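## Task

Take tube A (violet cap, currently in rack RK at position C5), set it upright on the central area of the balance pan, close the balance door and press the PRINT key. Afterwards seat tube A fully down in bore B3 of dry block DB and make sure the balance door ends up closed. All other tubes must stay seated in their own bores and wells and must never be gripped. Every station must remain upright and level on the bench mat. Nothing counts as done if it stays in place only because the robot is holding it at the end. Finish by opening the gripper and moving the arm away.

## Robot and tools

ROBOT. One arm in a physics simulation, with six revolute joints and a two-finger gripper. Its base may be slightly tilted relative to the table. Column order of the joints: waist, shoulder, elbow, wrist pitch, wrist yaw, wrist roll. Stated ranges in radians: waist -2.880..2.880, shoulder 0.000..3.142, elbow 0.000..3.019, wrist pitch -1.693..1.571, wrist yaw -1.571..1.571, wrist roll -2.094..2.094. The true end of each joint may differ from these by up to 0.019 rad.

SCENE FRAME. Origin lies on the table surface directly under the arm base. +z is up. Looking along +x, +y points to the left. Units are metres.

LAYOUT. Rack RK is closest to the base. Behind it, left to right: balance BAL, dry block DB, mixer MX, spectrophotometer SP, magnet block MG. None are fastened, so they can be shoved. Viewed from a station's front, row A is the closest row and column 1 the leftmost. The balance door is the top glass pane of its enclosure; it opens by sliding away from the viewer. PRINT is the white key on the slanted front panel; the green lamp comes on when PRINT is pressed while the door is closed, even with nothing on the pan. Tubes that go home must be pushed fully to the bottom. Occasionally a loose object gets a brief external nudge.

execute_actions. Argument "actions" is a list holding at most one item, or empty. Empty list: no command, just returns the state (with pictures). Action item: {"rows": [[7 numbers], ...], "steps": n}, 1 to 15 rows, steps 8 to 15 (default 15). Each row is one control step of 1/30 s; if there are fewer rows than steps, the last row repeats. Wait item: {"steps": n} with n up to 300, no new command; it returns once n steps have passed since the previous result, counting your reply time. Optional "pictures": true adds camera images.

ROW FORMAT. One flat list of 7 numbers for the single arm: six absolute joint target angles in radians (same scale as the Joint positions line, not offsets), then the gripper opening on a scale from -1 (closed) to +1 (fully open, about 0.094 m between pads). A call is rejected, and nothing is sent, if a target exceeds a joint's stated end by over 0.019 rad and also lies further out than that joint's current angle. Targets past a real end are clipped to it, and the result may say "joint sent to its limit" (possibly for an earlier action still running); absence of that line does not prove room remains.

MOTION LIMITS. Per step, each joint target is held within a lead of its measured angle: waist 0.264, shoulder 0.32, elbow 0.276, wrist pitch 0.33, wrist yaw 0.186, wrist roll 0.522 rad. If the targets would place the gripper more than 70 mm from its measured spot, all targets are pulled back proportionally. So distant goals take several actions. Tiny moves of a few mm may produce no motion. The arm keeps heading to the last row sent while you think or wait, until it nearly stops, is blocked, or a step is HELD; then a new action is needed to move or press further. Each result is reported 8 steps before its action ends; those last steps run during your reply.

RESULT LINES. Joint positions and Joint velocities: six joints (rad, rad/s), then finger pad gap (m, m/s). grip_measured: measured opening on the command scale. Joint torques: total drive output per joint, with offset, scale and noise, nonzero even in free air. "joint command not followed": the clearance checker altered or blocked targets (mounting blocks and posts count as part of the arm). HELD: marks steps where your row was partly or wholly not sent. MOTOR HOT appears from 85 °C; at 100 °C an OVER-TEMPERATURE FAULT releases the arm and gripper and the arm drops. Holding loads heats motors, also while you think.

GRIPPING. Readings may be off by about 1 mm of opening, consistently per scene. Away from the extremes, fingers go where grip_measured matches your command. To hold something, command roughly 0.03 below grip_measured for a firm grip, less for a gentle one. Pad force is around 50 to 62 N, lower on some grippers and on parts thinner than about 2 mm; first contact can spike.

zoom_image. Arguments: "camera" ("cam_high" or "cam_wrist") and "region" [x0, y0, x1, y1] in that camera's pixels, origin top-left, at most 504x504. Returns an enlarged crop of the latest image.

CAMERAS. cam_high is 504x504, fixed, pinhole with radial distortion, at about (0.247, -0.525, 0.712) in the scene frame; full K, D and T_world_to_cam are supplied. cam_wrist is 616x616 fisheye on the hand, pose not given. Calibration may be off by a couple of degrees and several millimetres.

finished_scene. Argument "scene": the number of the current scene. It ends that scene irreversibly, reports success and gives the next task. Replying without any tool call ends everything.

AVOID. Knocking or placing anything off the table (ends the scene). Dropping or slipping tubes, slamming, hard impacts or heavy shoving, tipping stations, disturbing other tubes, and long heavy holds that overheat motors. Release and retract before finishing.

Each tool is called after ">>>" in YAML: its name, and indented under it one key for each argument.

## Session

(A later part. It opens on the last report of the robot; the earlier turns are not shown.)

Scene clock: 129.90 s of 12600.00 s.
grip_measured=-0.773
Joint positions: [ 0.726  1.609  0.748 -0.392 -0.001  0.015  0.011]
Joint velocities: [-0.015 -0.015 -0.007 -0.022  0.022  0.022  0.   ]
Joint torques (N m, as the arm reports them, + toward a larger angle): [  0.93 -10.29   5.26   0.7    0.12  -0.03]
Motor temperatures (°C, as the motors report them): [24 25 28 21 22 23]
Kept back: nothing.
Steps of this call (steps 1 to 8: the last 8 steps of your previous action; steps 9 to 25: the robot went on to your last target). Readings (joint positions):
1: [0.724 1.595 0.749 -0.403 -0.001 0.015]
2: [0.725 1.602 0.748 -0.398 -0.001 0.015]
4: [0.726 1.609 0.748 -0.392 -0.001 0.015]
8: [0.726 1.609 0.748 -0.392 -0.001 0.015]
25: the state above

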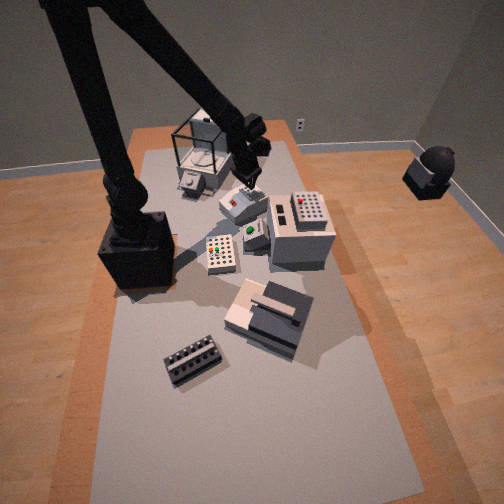

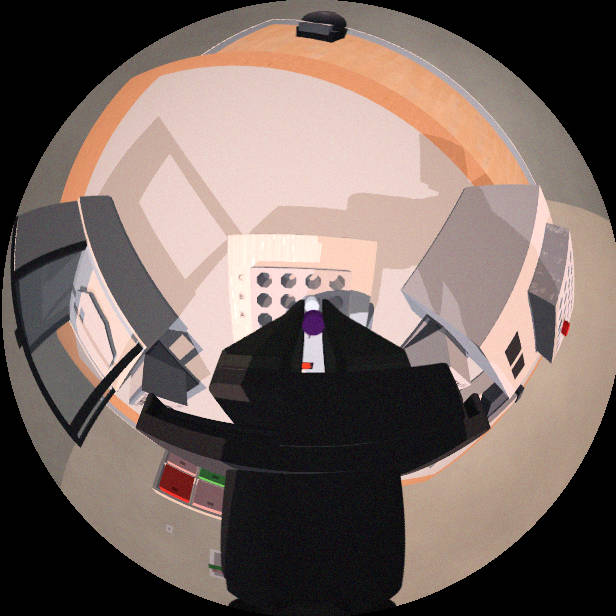

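Same view as A3 entry. Insert.

>>> execute_actions:
  actions:
    - {"rows":[[0.74,1.62,0.742,-0.375,0,0.015,-0.8],[0.74,1.628,0.739,-0.365,0,0.015,-0.8],[0.74,1.636,0.736,-0.355,0,0.015,-0.8],[0.74,1.644,0.733,-0.345,0,0.015,-0.8],[0.74,1.652,0.73,-0.335,0,0.015,-0.8],[0.74,1.66,0.727,-0.325,0,0.015,-0.8],[0.74,1.668,0.724,-0.315,0,0.015,-0.8]]}

>>> execute_actions:
  actions:
    - {"steps":25}
  pictures: true

>>> zoom_image:
  camera: "cam_wrist"
  region: [230,200,400,370]

Scene clock: 130.50 s of 12600.00 s.
grip_measured=-0.773
Joint positions: [ 0.726  1.638  0.735 -0.342 -0.002  0.015  0.011]
Joint velocities: [-0.005  0.249 -0.051  0.315  0.037 -0.007  0.   ]
Joint torques (N m, as the arm reports them, + toward a larger angle): [ 0.77 -9.11  4.58  0.61  0.14 -0.03]
Motor temperatures (°C, as the motors report them): [24 25 27 21 22 23]
Steps of this call (steps 1 to 11: the robot went on to your last target; steps 12 to 18: the first 7 steps of this action). Readings (joint positions):
12: [0.726 1.609 0.747 -0.390 -0.001 0.015]
13: [0.726 1.610 0.746 -0.387 -0.001 0.015]
15: [0.726 1.616 0.741 -0.372 -0.001 0.015]
18: the state above

Scene clock: 131.33 s of 12600.00 s.
grip_measured=-0.773
Joint positions: [ 0.727  1.656  0.734 -0.323 -0.002  0.015  0.011]
Joint velocities: [-0.015  0.005  0.022 -0.017 -0.007 -0.022 -0.001]
Joint torques (N m, as the arm reports them, + toward a larger angle): [ 0.79 -9.51  4.43  0.75  0.14 -0.03]
Motor temperatures (°C, as the motors report them): [24 25 27 21 22 23]
Kept back: nothing.
Steps of this call (steps 1 to 8: the last 8 steps of your previous action; steps 9 to 25: the robot went on to your last target). Readings (joint positions):
1: [0.726 1.646 0.734 -0.332 -0.002 0.015]
2: [0.727 1.652 0.734 -0.326 -0.002 0.015]
4: [0.727 1.656 0.734 -0.323 -0.002 0.015]
8: [0.727 1.656 0.734 -0.323 -0.002 0.015]
25: the state above

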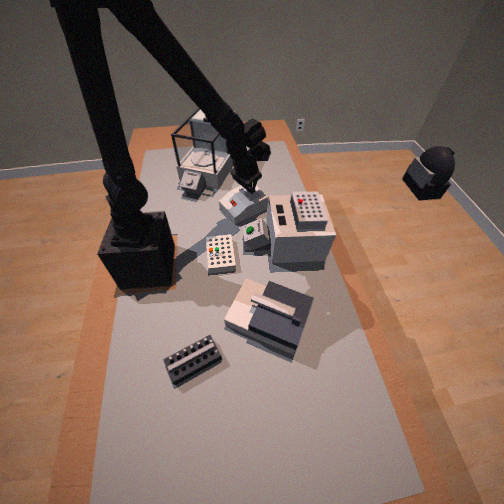

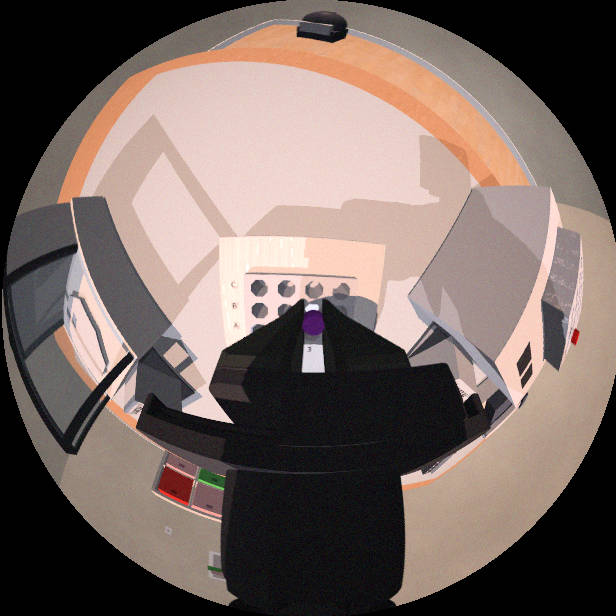

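Region (230, 200, 400, 370) of cam_wrist's 616x616 image, scaled by 2.965, with more detail than that image has.

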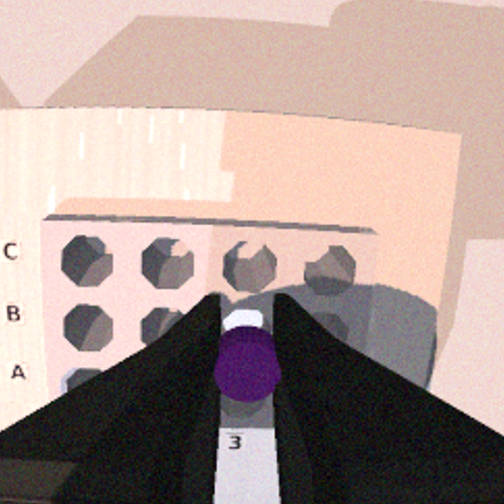

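>>> execute_actions:
  actions:
    - {"rows":[[0.74,1.675,0.72,-0.31,0,0.015,-0.8],[0.74,1.685,0.716,-0.3,0,0.015,-0.8],[0.74,1.695,0.712,-0.29,0,0.015,-0.8],[0.74,1.705,0.708,-0.28,0,0.015,-0.8]]}

>>> execute_actions:
  actions:
    - {"rows":[[0.74,1.68,0.72,-0.29,0,0.015,-0.8],[0.74,1.68,0.72,-0.29,0,0.015,-0.8],[0.74,1.68,0.72,-0.29,0,0.015,-0.75],[0.74,1.68,0.72,-0.29,0,0.015,-0.7],[0.74,1.68,0.72,-0.29,0,0.015,-0.6],[0.74,1.68,0.72,-0.29,0,0.015,-0.55],[0.74,1.67,0.72,-0.3,0,0.015,-0.55],[0.74,1.66,0.72,-0.315,0,0.015,-0.55],[0.74,1.65,0.72,-0.33,0,0.015,-0.55],[0.74,1.64,0.72,-0.345,0,0.015,-0.55],[0.74,1.63,0.72,-0.36,0,0.015,-0.55],[0.74,1.62,0.72,-0.375,0,0.015,-0.55],[0.74,1.61,0.72,-0.39,0,0.015,-0.55],[0.74,1.6,0.72,-0.4,0,0.015,-0.55],[0.74,1.59,0.72,-0.41,0,0.015,-0.55]]}

>>> execute_actions:
  actions:
    - {"steps":25}
  pictures: true

>>> zoom_image:
  camera: "cam_wrist"
  region: [230,200,400,370]

>>> zoom_image:
  camera: "cam_high"
  region: [230,165,275,210]

Scene clock: 132.43 s of 12600.00 s.
grip_measured=-0.773
Joint positions: [ 0.727  1.654  0.724 -0.305 -0.002  0.015  0.011]
Joint velocities: [-0.005 -0.024  0.007 -0.007 -0.007  0.007 -0.   ]
Joint torques (N m, as the arm reports them, + toward a larger angle): [ 0.79 -6.39  3.93  1.24  0.15 -0.02]
Motor temperatures (°C, as the motors report them): [24 25 27 21 22 23]
Steps of this call (steps 1 to 15: the robot went on to your last target; steps 16 to 26: nothing new was sent; steps 27 to 33: the first 7 steps of this action). Readings (joint positions):
27: [0.727 1.656 0.734 -0.323 -0.002 0.015]
28: [0.727 1.656 0.733 -0.321 -0.002 0.015]
30: [0.727 1.656 0.728 -0.311 -0.002 0.015]
33: the state above

Scene clock: 132.93 s of 12600.00 s.
grip_measured=-0.560
Joint positions: [ 0.727  1.651  0.724 -0.304  0.016  0.015  0.021]
Joint velocities: [ 0.005 -0.024 -0.002  0.017 -0.022  0.022  0.012]
Joint torques (N m, as the arm reports them, + toward a larger angle): [ 0.89 -8.82  4.84  0.65 -0.59 -0.02]
Motor temperatures (°C, as the motors report them): [24 25 27 21 22 23]
Steps of this call (steps 1 to 8: the last 8 steps of your previous action; steps 9 to 15: the first 7 steps of this action). Readings (joint positions):
9: [0.727 1.653 0.724 -0.304 -0.002 0.015]
10: [0.727 1.652 0.724 -0.304 -0.002 0.015]
12: [0.727 1.652 0.724 -0.304 0.001 0.015]
15: the state above

Scene clock: 133.77 s of 12600.00 s.
grip_measured=-0.553
Joint positions: [ 0.727  1.604  0.713 -0.401  0.003  0.015  0.021]
Joint velocities: [-0.005 -0.015 -0.022  0.007  0.007  0.022  0.001]
Joint torques (N m, as the arm reports them, + toward a larger angle): [  0.87 -11.16   5.72   0.12  -0.04  -0.02]
Motor temperatures (°C, as the motors report them): [24 25 27 21 22 23]
Kept back: nothing.
Steps of this call (steps 1 to 8: the last 8 steps of your previous action; steps 9 to 25: the robot went on to your last target). Readings (joint positions):
1: [0.727 1.651 0.724 -0.305 0.017 0.015]
2: [0.727 1.651 0.724 -0.307 0.016 0.015]
4: [0.727 1.648 0.724 -0.319 0.009 0.015]
8: [0.727 1.630 0.719 -0.377 0.003 0.015]
25: the state above

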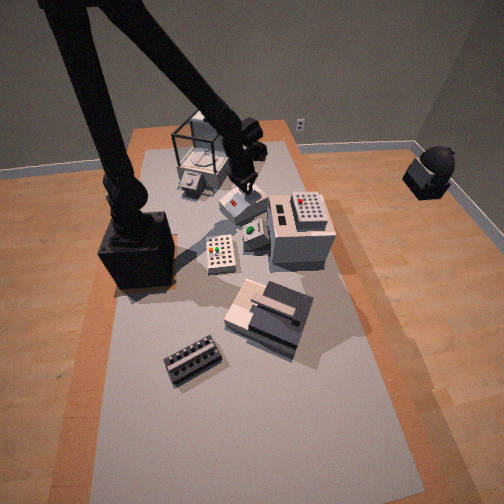

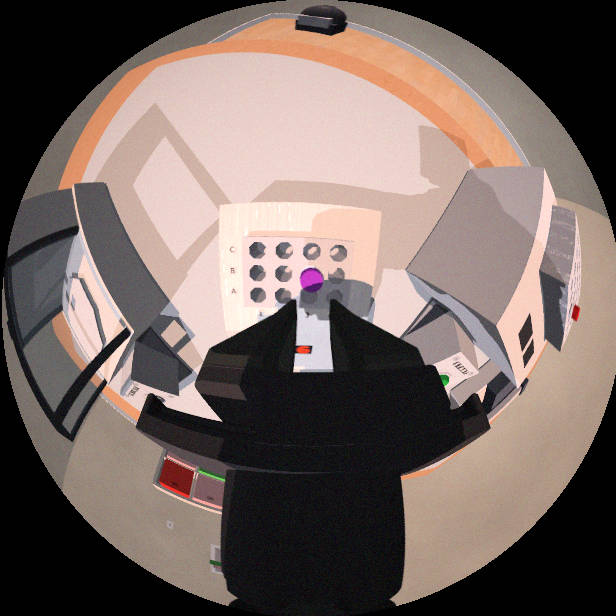

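Region (230, 200, 400, 370) of cam_wrist's 616x616 image, scaled by 2.965, with more detail than that image has.

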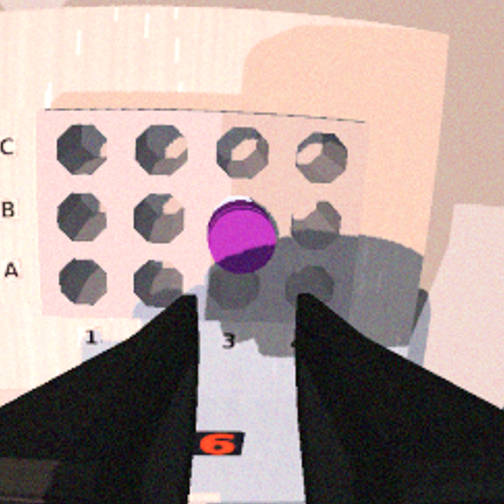

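Region (230, 165, 275, 210) of cam_high's 504x504 image, scaled by 11.200, with more detail than that image has.

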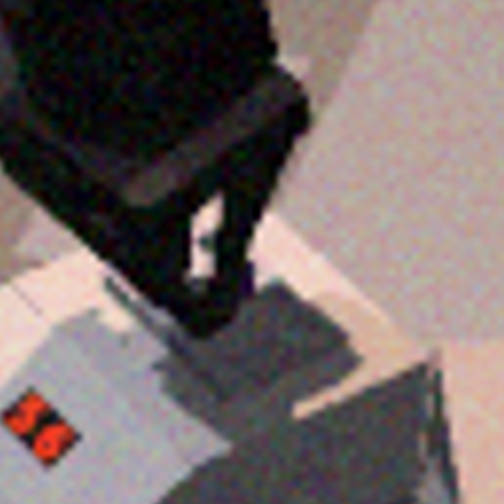

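>>> execute_actions:
  actions:
    - {"rows":[[0.74,1.575,0.72,-0.42,0,0.015,-0.7],[0.74,1.56,0.72,-0.44,0,0.015,-0.9],[0.74,1.55,0.74,-0.45,0,0.015,-1],[0.74,1.55,0.76,-0.46,0,0.015,-1],[0.74,1.55,0.775,-0.46,0,0.015,-1],[0.74,1.55,0.785,-0.46,0,0.015,-1],[0.74,1.56,0.785,-0.45,0,0.015,-1],[0.74,1.57,0.785,-0.44,0,0.015,-1],[0.74,1.58,0.785,-0.43,0,0.015,-1],[0.74,1.59,0.785,-0.42,0,0.015,-1],[0.74,1.6,0.785,-0.41,0,0.015,-1]]}

>>> execute_actions:
  actions:
    - {"steps":25}
  pictures: true

>>> zoom_image:
  camera: "cam_high"
  region: [230,165,275,210]

Scene clock: 134.50 s of 12600.00 s.
grip_measured=-0.982
Joint positions: [ 0.727  1.572  0.725 -0.45   0.003  0.015  0.001]
Joint velocities: [-0.005 -0.083  0.208 -0.022 -0.037  0.037  0.001]
Joint torques (N m, as the arm reports them, + toward a larger angle): [  0.86 -10.31   9.2    0.37  -0.04  -0.02]
Motor temperatures (°C, as the motors report them): [24 25 27 21 22 23]
Steps of this call (steps 1 to 15: the robot went on to your last target; steps 16 to 22: the first 7 steps of this action). Readings (joint positions):
16: [0.727 1.604 0.713 -0.403 0.003 0.015]
17: [0.727 1.601 0.713 -0.410 0.003 0.015]
19: [0.727 1.589 0.713 -0.432 0.003 0.015]
22: the state above

Scene clock: 135.33 s of 12600.00 s.
grip_measured=-0.982
Joint positions: [ 0.727  1.598  0.755 -0.423  0.003  0.015  0.001]
Joint velocities: [-0.005  0.005  0.012  0.017 -0.066  0.007  0.   ]
Joint torques (N m, as the arm reports them, + toward a larger angle): [  0.82 -10.01   7.78   0.83  -0.03  -0.02]
Motor temperatures (°C, as the motors report them): [24 25 27 21 22 23]
Kept back: nothing.
Steps of this call (steps 1 to 8: the last 8 steps of your previous action; steps 9 to 25: the robot went on to your last target). Readings (joint positions):
1: [0.727 1.571 0.732 -0.450 0.003 0.015]
2: [0.727 1.571 0.740 -0.449 0.003 0.015]
4: [0.727 1.575 0.750 -0.437 0.003 0.015]
8: [0.727 1.590 0.755 -0.423 0.003 0.015]
25: the state above

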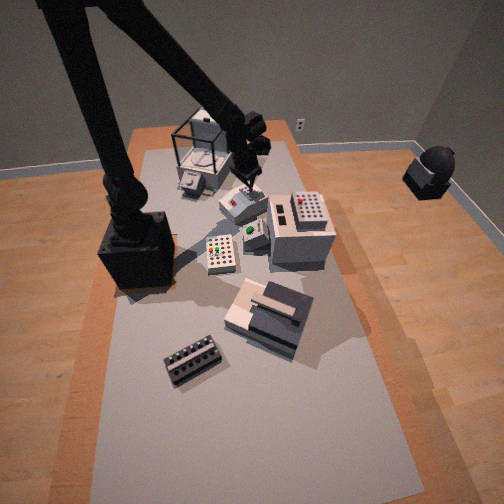

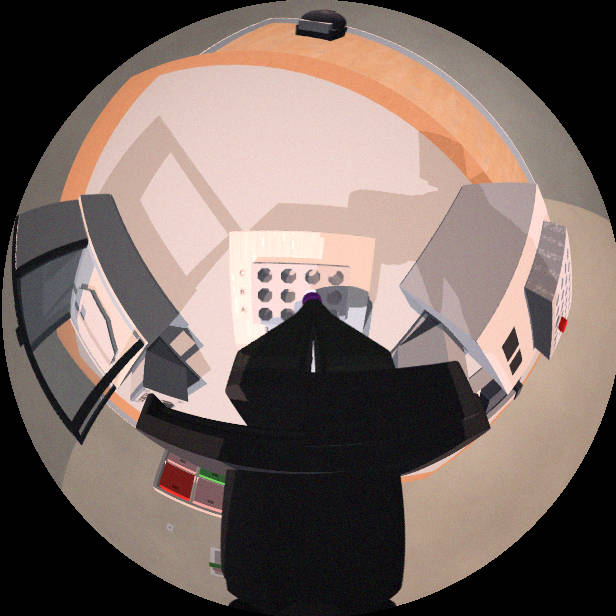

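Region (230, 165, 275, 210) of cam_high's 504x504 image, scaled by 11.200, with more detail than that image has.

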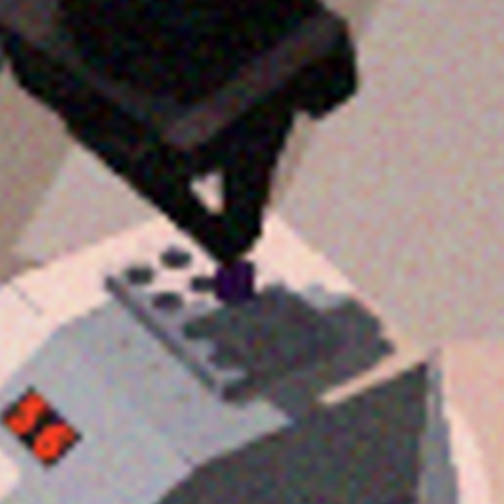

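>>> execute_actions:
  actions:
    - {"rows":[[0.74,1.61,0.785,-0.405,0,0.015,-1],[0.74,1.62,0.785,-0.4,0,0.015,-1],[0.74,1.63,0.785,-0.395,0,0.015,-1],[0.74,1.64,0.785,-0.39,0,0.015,-1],[0.74,1.65,0.785,-0.385,0,0.015,-1],[0.74,1.66,0.785,-0.38,0,0.015,-1],[0.74,1.67,0.785,-0.375,0,0.015,-1],[0.74,1.68,0.785,-0.37,0,0.015,-1],[0.74,1.69,0.785,-0.365,0,0.015,-1],[0.74,1.7,0.785,-0.36,0,0.015,-1]]}

>>> execute_actions:
  actions:
    - {"steps":25}
  pictures: true

>>> zoom_image:
  camera: "cam_high"
  region: [230,165,275,210]

>>> zoom_image:
  camera: "cam_wrist"
  region: [230,200,400,370]

Scene clock: 136.07 s of 12600.00 s.
grip_measured=-0.983
Joint positions: [ 0.727  1.623  0.763 -0.398  0.003  0.015  0.001]
Joint velocities: [-0.005  0.21   0.056  0.212 -0.051 -0.007  0.001]
Joint torques (N m, as the arm reports them, + toward a larger angle): [ 0.9  -7.6   6.72  0.66 -0.05 -0.02]
Motor temperatures (°C, as the motors report them): [24 25 27 21 22 23]
Steps of this call (steps 1 to 15: the robot went on to your last target; steps 16 to 22: the first 7 steps of this action). Readings (joint positions):
16: [0.727 1.598 0.755 -0.422 0.003 0.015]
17: [0.727 1.599 0.755 -0.420 0.003 0.015]
19: [0.727 1.609 0.755 -0.412 0.003 0.015]
22: the state above

Scene clock: 136.90 s of 12600.00 s.
grip_measured=-0.983
Joint positions: [ 0.727  1.681  0.785 -0.35   0.002  0.015  0.001]
Joint velocities: [-0.005 -0.005 -0.002  0.012 -0.037 -0.022 -0.001]
Joint torques (N m, as the arm reports them, + toward a larger angle): [ 0.75 -9.58  5.29  0.15 -0.01 -0.03]
Motor temperatures (°C, as the motors report them): [24 25 27 21 22 23]
Kept back: nothing.
Steps of this call (steps 1 to 8: the last 8 steps of your previous action; steps 9 to 25: the robot went on to your last target). Readings (joint positions):
1: [0.727 1.629 0.766 -0.394 0.003 0.015]
2: [0.727 1.630 0.769 -0.391 0.003 0.015]
4: [0.727 1.642 0.773 -0.377 0.003 0.015]
8: [0.727 1.678 0.784 -0.352 0.002 0.015]
25: the state above

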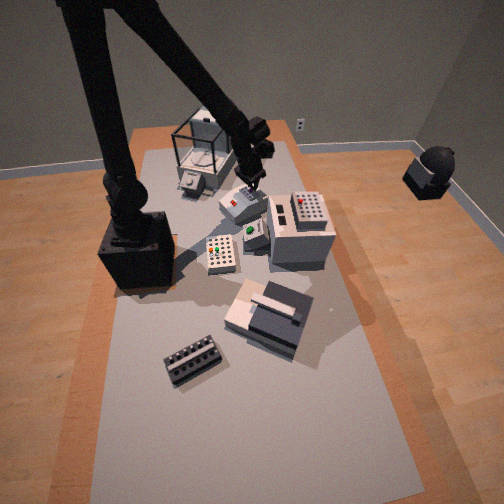

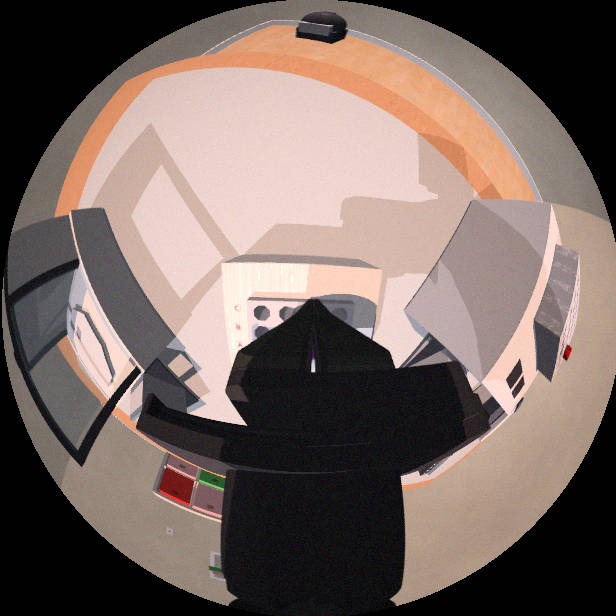

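Region (230, 165, 275, 210) of cam_high's 504x504 image, scaled by 11.200, with more detail than that image has.

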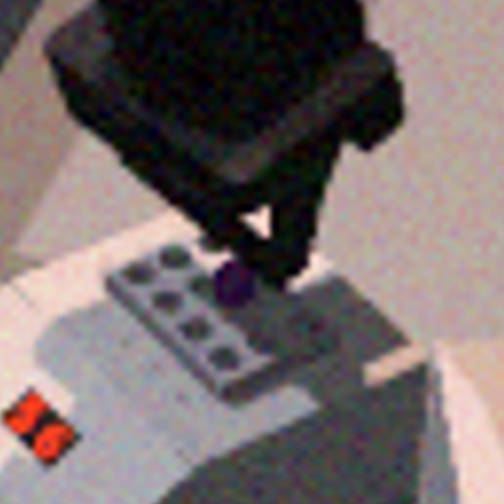

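Region (230, 200, 400, 370) of cam_wrist's 616x616 image, scaled by 2.965, with more detail than that image has.

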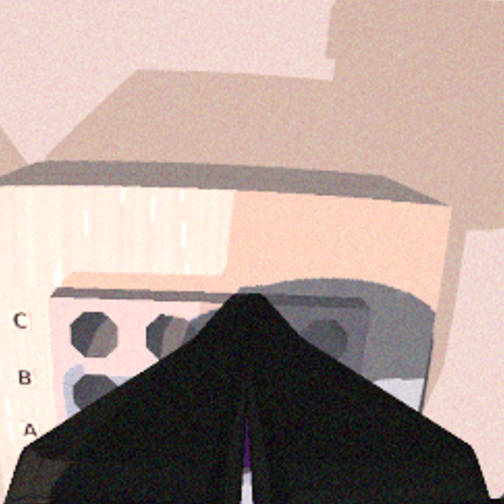

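>>> execute_actions:
  actions:
    - {"rows":[[0.74,1.66,0.82,-0.4,0,0.015,-1],[0.74,1.63,0.87,-0.47,0,0.015,-1],[0.74,1.6,0.93,-0.56,0,0.015,-1],[0.74,1.57,0.99,-0.66,0,0.015,-1],[0.75,1.54,1.05,-0.77,0,0.015,-1],[0.77,1.51,1.11,-0.88,0,0.015,-1],[0.8,1.49,1.17,-0.99,0,0.015,-1],[0.83,1.48,1.23,-1.1,0,0.015,-1],[0.87,1.48,1.29,-1.2,0,0.015,-1],[0.91,1.49,1.35,-1.29,0,0.015,-1],[0.96,1.51,1.41,-1.36,0,0.015,-1],[1.01,1.54,1.46,-1.41,0,0.015,-1],[1.06,1.57,1.5,-1.44,0,0.015,-1],[1.11,1.6,1.54,-1.45,0,0.015,-1],[1.16,1.63,1.57,-1.45,0,0.015,-1]]}

>>> execute_actions:
  actions:
    - {"rows":[[1.2,1.66,1.6,-1.45,0,0.015,-1],[1.24,1.69,1.63,-1.45,0,0.015,-1],[1.27,1.72,1.66,-1.45,0,0.015,-1],[1.3,1.75,1.69,-1.45,0,0.015,-1],[1.32,1.78,1.72,-1.45,0,0.015,-1],[1.33,1.81,1.74,-1.44,0,0.015,-1],[1.33,1.84,1.76,-1.43,0,0.015,-1],[1.33,1.86,1.77,-1.42,0,0.015,-1],[1.33,1.88,1.78,-1.4,0,0.015,-1],[1.33,1.9,1.78,-1.39,0,0.015,-1],[1.33,1.92,1.78,-1.375,0,0.015,-1],[1.33,1.935,1.78,-1.36,0,0.015,-1]]}

>>> execute_actions:
  actions:
    - {"steps":25}

>>> execute_actions:
  actions:
    - {"rows":[[1.33,1.925,1.74,-1.36,0,0.015,-1],[1.33,1.915,1.725,-1.355,0,0.015,-1],[1.33,1.905,1.71,-1.35,0,0.015,-1],[1.33,1.895,1.69,-1.34,0,0.015,-1],[1.33,1.885,1.675,-1.335,0,0.015,-1],[1.33,1.875,1.66,-1.33,0,0.015,-1],[1.33,1.865,1.64,-1.32,0,0.015,-1],[1.33,1.855,1.625,-1.315,0,0.015,-1],[1.33,1.845,1.61,-1.31,0,0.015,-1],[1.33,1.835,1.595,-1.305,0,0.015,-1],[1.33,1.825,1.58,-1.3,0,0.015,-1],[1.33,1.815,1.565,-1.295,0,0.015,-1],[1.33,1.805,1.55,-1.29,0,0.015,-1],[1.33,1.795,1.535,-1.285,0,0.015,-1],[1.33,1.785,1.52,-1.28,0,0.015,-1]]}

>>> execute_actions:
  actions:
    - {"rows":[[1.33,1.775,1.505,-1.275,0,0.015,-1],[1.33,1.76,1.485,-1.27,0,0.015,-1],[1.33,1.745,1.463,-1.262,0,0.015,-1],[1.33,1.73,1.441,-1.255,0,0.015,-1],[1.33,1.715,1.42,-1.25,0,0.015,-1],[1.33,1.7,1.399,-1.245,0,0.015,-1],[1.33,1.685,1.378,-1.24,0,0.015,-1],[1.33,1.67,1.357,-1.23,0,0.015,-1],[1.33,1.655,1.336,-1.225,0,0.015,-1],[1.33,1.64,1.316,-1.22,0,0.015,-1],[1.33,1.625,1.296,-1.215,0,0.015,-1],[1.33,1.61,1.276,-1.21,0,0.015,-1],[1.33,1.6,1.263,-1.205,0,0.015,-1],[1.33,1.59,1.25,-1.2,0,0.015,-1],[1.33,1.58,1.238,-1.2,0,0.015,-1]]}

>>> execute_actions:
  actions:
    - {"rows":[[1.33,1.58,1.238,-1.2,0,0.015,-1],[1.33,1.58,1.238,-1.2,0,0.015,-1],[1.33,1.58,1.238,-1.2,0,0.015,-1],[1.33,1.58,1.225,-1.19,0,0.015,-1],[1.33,1.575,1.21,-1.185,0,0.015,-1],[1.33,1.57,1.2,-1.18,0,0.015,-1],[1.33,1.56,1.19,-1.18,0,0.015,-1],[1.33,1.555,1.18,-1.18,0,0.015,-1]]}

>>> execute_actions:
  actions:
    - {"steps":15}

>>> execute_actions:
  actions:
    - {"rows":[[1.33,1.58,1.23,-1.18,0,0.015,-1],[1.33,1.58,1.26,-1.2,0,0.015,-1],[1.33,1.57,1.29,-1.23,0,0.015,-1],[1.33,1.55,1.32,-1.27,0,0.015,-1],[1.33,1.52,1.34,-1.31,0,0.015,-1],[1.33,1.48,1.35,-1.35,0,0.015,-1],[1.33,1.44,1.35,-1.38,0,0.015,-1],[1.33,1.4,1.33,-1.4,0,0.015,-1],[1.33,1.35,1.3,-1.4,0,0.015,-1],[1.33,1.3,1.26,-1.4,0,0.015,-1],[1.33,1.25,1.22,-1.4,0,0.015,-1]]}

>>> execute_actions:
  actions:
    - {"steps":20}
  pictures: true

>>> zoom_image:
  camera: "cam_high"
  region: [160,90,290,230]

Scene clock: 139.33 s of 12600.00 s.
grip_measured=-0.983
Joint positions: [ 0.729  1.628  0.915 -0.646  0.002  0.015  0.001]
Joint velocities: [ 0.054 -0.415  0.745 -1.385 -0.022 -0.037  0.001]
Joint torques (N m, as the arm reports them, + toward a larger angle): [  1.26 -13.5    9.77   0.54   0.03  -0.03]
Motor temperatures (°C, as the motors report them): [24 25 27 21 22 23]
Steps of this call (steps 1 to 15: the robot went on to your last target; steps 16 to 66: nothing new was sent; steps 67 to 73: the first 7 steps of this action). Readings (joint positions):
67: [0.727 1.680 0.788 -0.354 0.002 0.015]
68: [0.727 1.677 0.797 -0.379 0.002 0.015]
70: [0.727 1.664 0.838 -0.486 0.002 0.015]
73: the state above

Scene clock: 139.83 s of 12600.00 s.
grip_measured=-0.983
Joint positions: [ 1.143  1.685  1.419 -1.311  0.003  0.015  0.001]
Joint velocities: [ 1.158  0.747  1.067 -0.696  0.007 -0.007  0.   ]
Joint torques (N m, as the arm reports them, + toward a larger angle): [  0.92 -12.51  10.53  -0.12  -0.02  -0.03]
Motor temperatures (°C, as the motors report them): [24 25 27 21 22 23]
Steps of this call (steps 1 to 8: the last 8 steps of your previous action; steps 9 to 15: the first 7 steps of this action). Readings (joint positions):
9: [0.904 1.578 1.190 -1.065 0.003 0.015]
10: [0.942 1.588 1.228 -1.117 0.003 0.015]
12: [1.022 1.619 1.307 -1.219 0.003 0.015]
15: the state above

Scene clock: 140.67 s of 12600.00 s.
grip_measured=-0.983
Joint positions: [ 1.342  1.952  1.751 -1.355 -0.002  0.015  0.001]
Joint velocities: [-0.005 -0.005  0.007  0.002 -0.051 -0.022  0.   ]
Joint torques (N m, as the arm reports them, + toward a larger angle): [ -0.77 -19.59   9.89  -0.28   0.13  -0.03]
Motor temperatures (°C, as the motors report them): [24 25 27 21 22 23]
Kept back: nothing.
Steps of this call (steps 1 to 8: the last 8 steps of your previous action; steps 9 to 25: the robot went on to your last target). Readings (joint positions):
1: [1.181 1.714 1.460 -1.332 0.003 0.015]
2: [1.216 1.745 1.504 -1.347 0.003 0.015]
4: [1.277 1.817 1.606 -1.364 0.001 0.015]
8: [1.349 1.936 1.750 -1.351 -0.002 0.015]
25: the state above

Scene clock: 140.90 s of 12600.00 s.
grip_measured=-0.983
Joint positions: [ 1.342  1.905  1.669 -1.341 -0.002  0.015  0.001]
Joint velocities: [-0.005 -0.376 -0.501  0.159  0.022  0.022 -0.   ]
Joint torques (N m, as the arm reports them, + toward a larger angle): [ -0.57 -18.78   7.68   0.23   0.13  -0.03]
Motor temperatures (°C, as the motors report them): [24 25 27 21 22 23]
Steps of this call (steps 1 to 7: the first 7 steps of this action). Readings (joint positions):
1: [1.342 1.952 1.749 -1.355 -0.002 0.015]
2: [1.342 1.950 1.743 -1.355 -0.002 0.015]
4: [1.342 1.937 1.721 -1.353 -0.002 0.015]
7: the state above

Scene clock: 141.40 s of 12600.00 s.
grip_measured=-0.983
Joint positions: [ 1.342  1.736  1.415 -1.249 -0.002  0.015  0.001]
Joint velocities: [-0.005 -0.464 -0.628  0.173 -0.037 -0.037  0.001]
Joint torques (N m, as the arm reports them, + toward a larger angle): [ -0.63 -17.03   7.34  -0.22   0.14  -0.03]
Motor temperatures (°C, as the motors report them): [24 25 27 21 22 23]
Steps of this call (steps 1 to 8: the last 8 steps of your previous action; steps 9 to 15: the first 7 steps of this action). Readings (joint positions):
9: [1.342 1.817 1.532 -1.286 -0.002 0.015]
10: [1.342 1.806 1.516 -1.280 -0.002 0.015]
12: [1.342 1.781 1.479 -1.267 -0.002 0.015]
15: the state above

Scene clock: 141.90 s of 12600.00 s.
grip_measured=-0.983
Joint positions: [ 1.342  1.585  1.216 -1.186 -0.004  0.015  0.001]
Joint velocities: [ 0.005 -0.083 -0.242  0.159  0.081  0.022 -0.001]
Joint torques (N m, as the arm reports them, + toward a larger angle): [ -0.7  -14.12   6.28  -0.35   0.21  -0.03]
Motor temperatures (°C, as the motors report them): [24 25 27 21 22 23]
Steps of this call (steps 1 to 8: the last 8 steps of your previous action; steps 9 to 15: the first 7 steps of this action). Readings (joint positions):
9: [1.342 1.604 1.248 -1.207 -0.002 0.015]
10: [1.342 1.597 1.240 -1.207 -0.003 0.015]
12: [1.342 1.591 1.234 -1.205 -0.003 0.015]
15: the state above

Scene clock: 142.40 s of 12600.00 s.
grip_measured=-0.983
Joint positions: [ 1.342  1.569  1.193 -1.169 -0.003  0.015  0.001]
Joint velocities: [ 0.005 -0.005 -0.012  0.002  0.007 -0.022 -0.001]
Joint torques (N m, as the arm reports them, + toward a larger angle): [ -0.59 -13.55   6.24  -0.44   0.15  -0.02]
Motor temperatures (°C, as the motors report them): [24 25 27 21 22 23]
Kept back: nothing.
Steps of this call (steps 1 to 8: the last 8 steps of your previous action; steps 9 to 15: the robot went on to your last target). Readings (joint positions):
1: [1.342 1.582 1.206 -1.182 -0.004 0.015]
2: [1.342 1.578 1.198 -1.178 -0.004 0.015]
4: [1.342 1.572 1.194 -1.170 -0.004 0.015]
8: [1.342 1.569 1.193 -1.169 -0.003 0.015]
15: the state above

Scene clock: 142.63 s of 12600.00 s.
grip_measured=-0.983
Joint positions: [ 1.342  1.559  1.263 -1.292 -0.003  0.015  0.001]
Joint velocities: [-0.005 -0.405  0.286 -0.642  0.051  0.037 -0.   ]
Joint torques (N m, as the arm reports them, + toward a larger angle): [ -0.19 -17.73  10.74  -0.67   0.12  -0.03]
Motor temperatures (°C, as the motors report them): [24 25 28 21 22 23]
Steps of this call (steps 1 to 7: the first 7 steps of this action). Readings (joint positions):
1: [1.342 1.569 1.193 -1.169 -0.003 0.015]
2: [1.342 1.570 1.196 -1.172 -0.003 0.015]
4: [1.342 1.573 1.217 -1.207 -0.003 0.015]
7: the state above

Scene clock: 143.30 s of 12600.00 s.
grip_measured=-0.983
Joint positions: [ 1.342  1.257  1.209 -1.395 -0.003  0.015  0.001]
Joint velocities: [-0.015  0.093 -0.046  0.017 -0.022  0.125 -0.   ]
Joint torques (N m, as the arm reports them, + toward a larger angle): [-0.52 -9.93  9.13 -0.06  0.14 -0.03]
Motor temperatures (°C, as the motors report them): [24 25 28 21 22 23]
Kept back: nothing.
Steps of this call (steps 1 to 8: the last 8 steps of your previous action; steps 9 to 20: the robot went on to your last target). Readings (joint positions):
1: [1.342 1.541 1.269 -1.312 -0.003 0.015]
2: [1.342 1.515 1.269 -1.330 -0.003 0.015]
4: [1.342 1.443 1.255 -1.352 -0.003 0.015]
8: [1.342 1.262 1.217 -1.389 -0.003 0.015]
20: the state above

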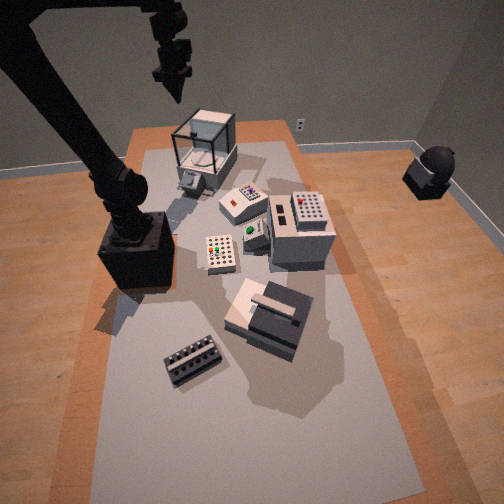

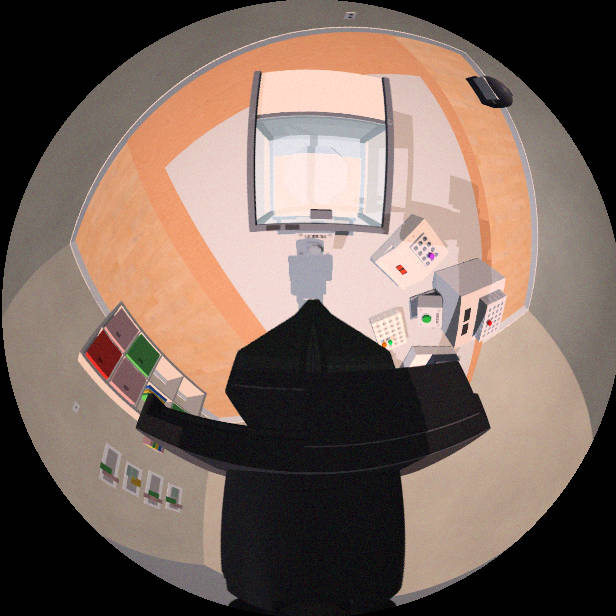

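Region (160, 90, 290, 230) of cam_high's 504x504 image, scaled by 3.600, with more detail than that image has; it fills the left 468 columns of this view, and the rest is white.

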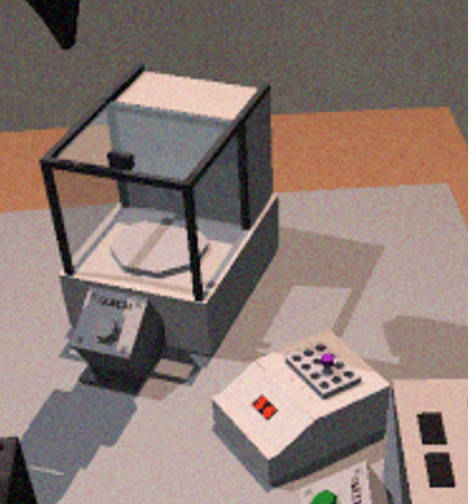

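Lamps are on the left of the rail (they were hidden by the arm).

>>> finished_scene:
  scene: 1

The scene is finished: the task was done.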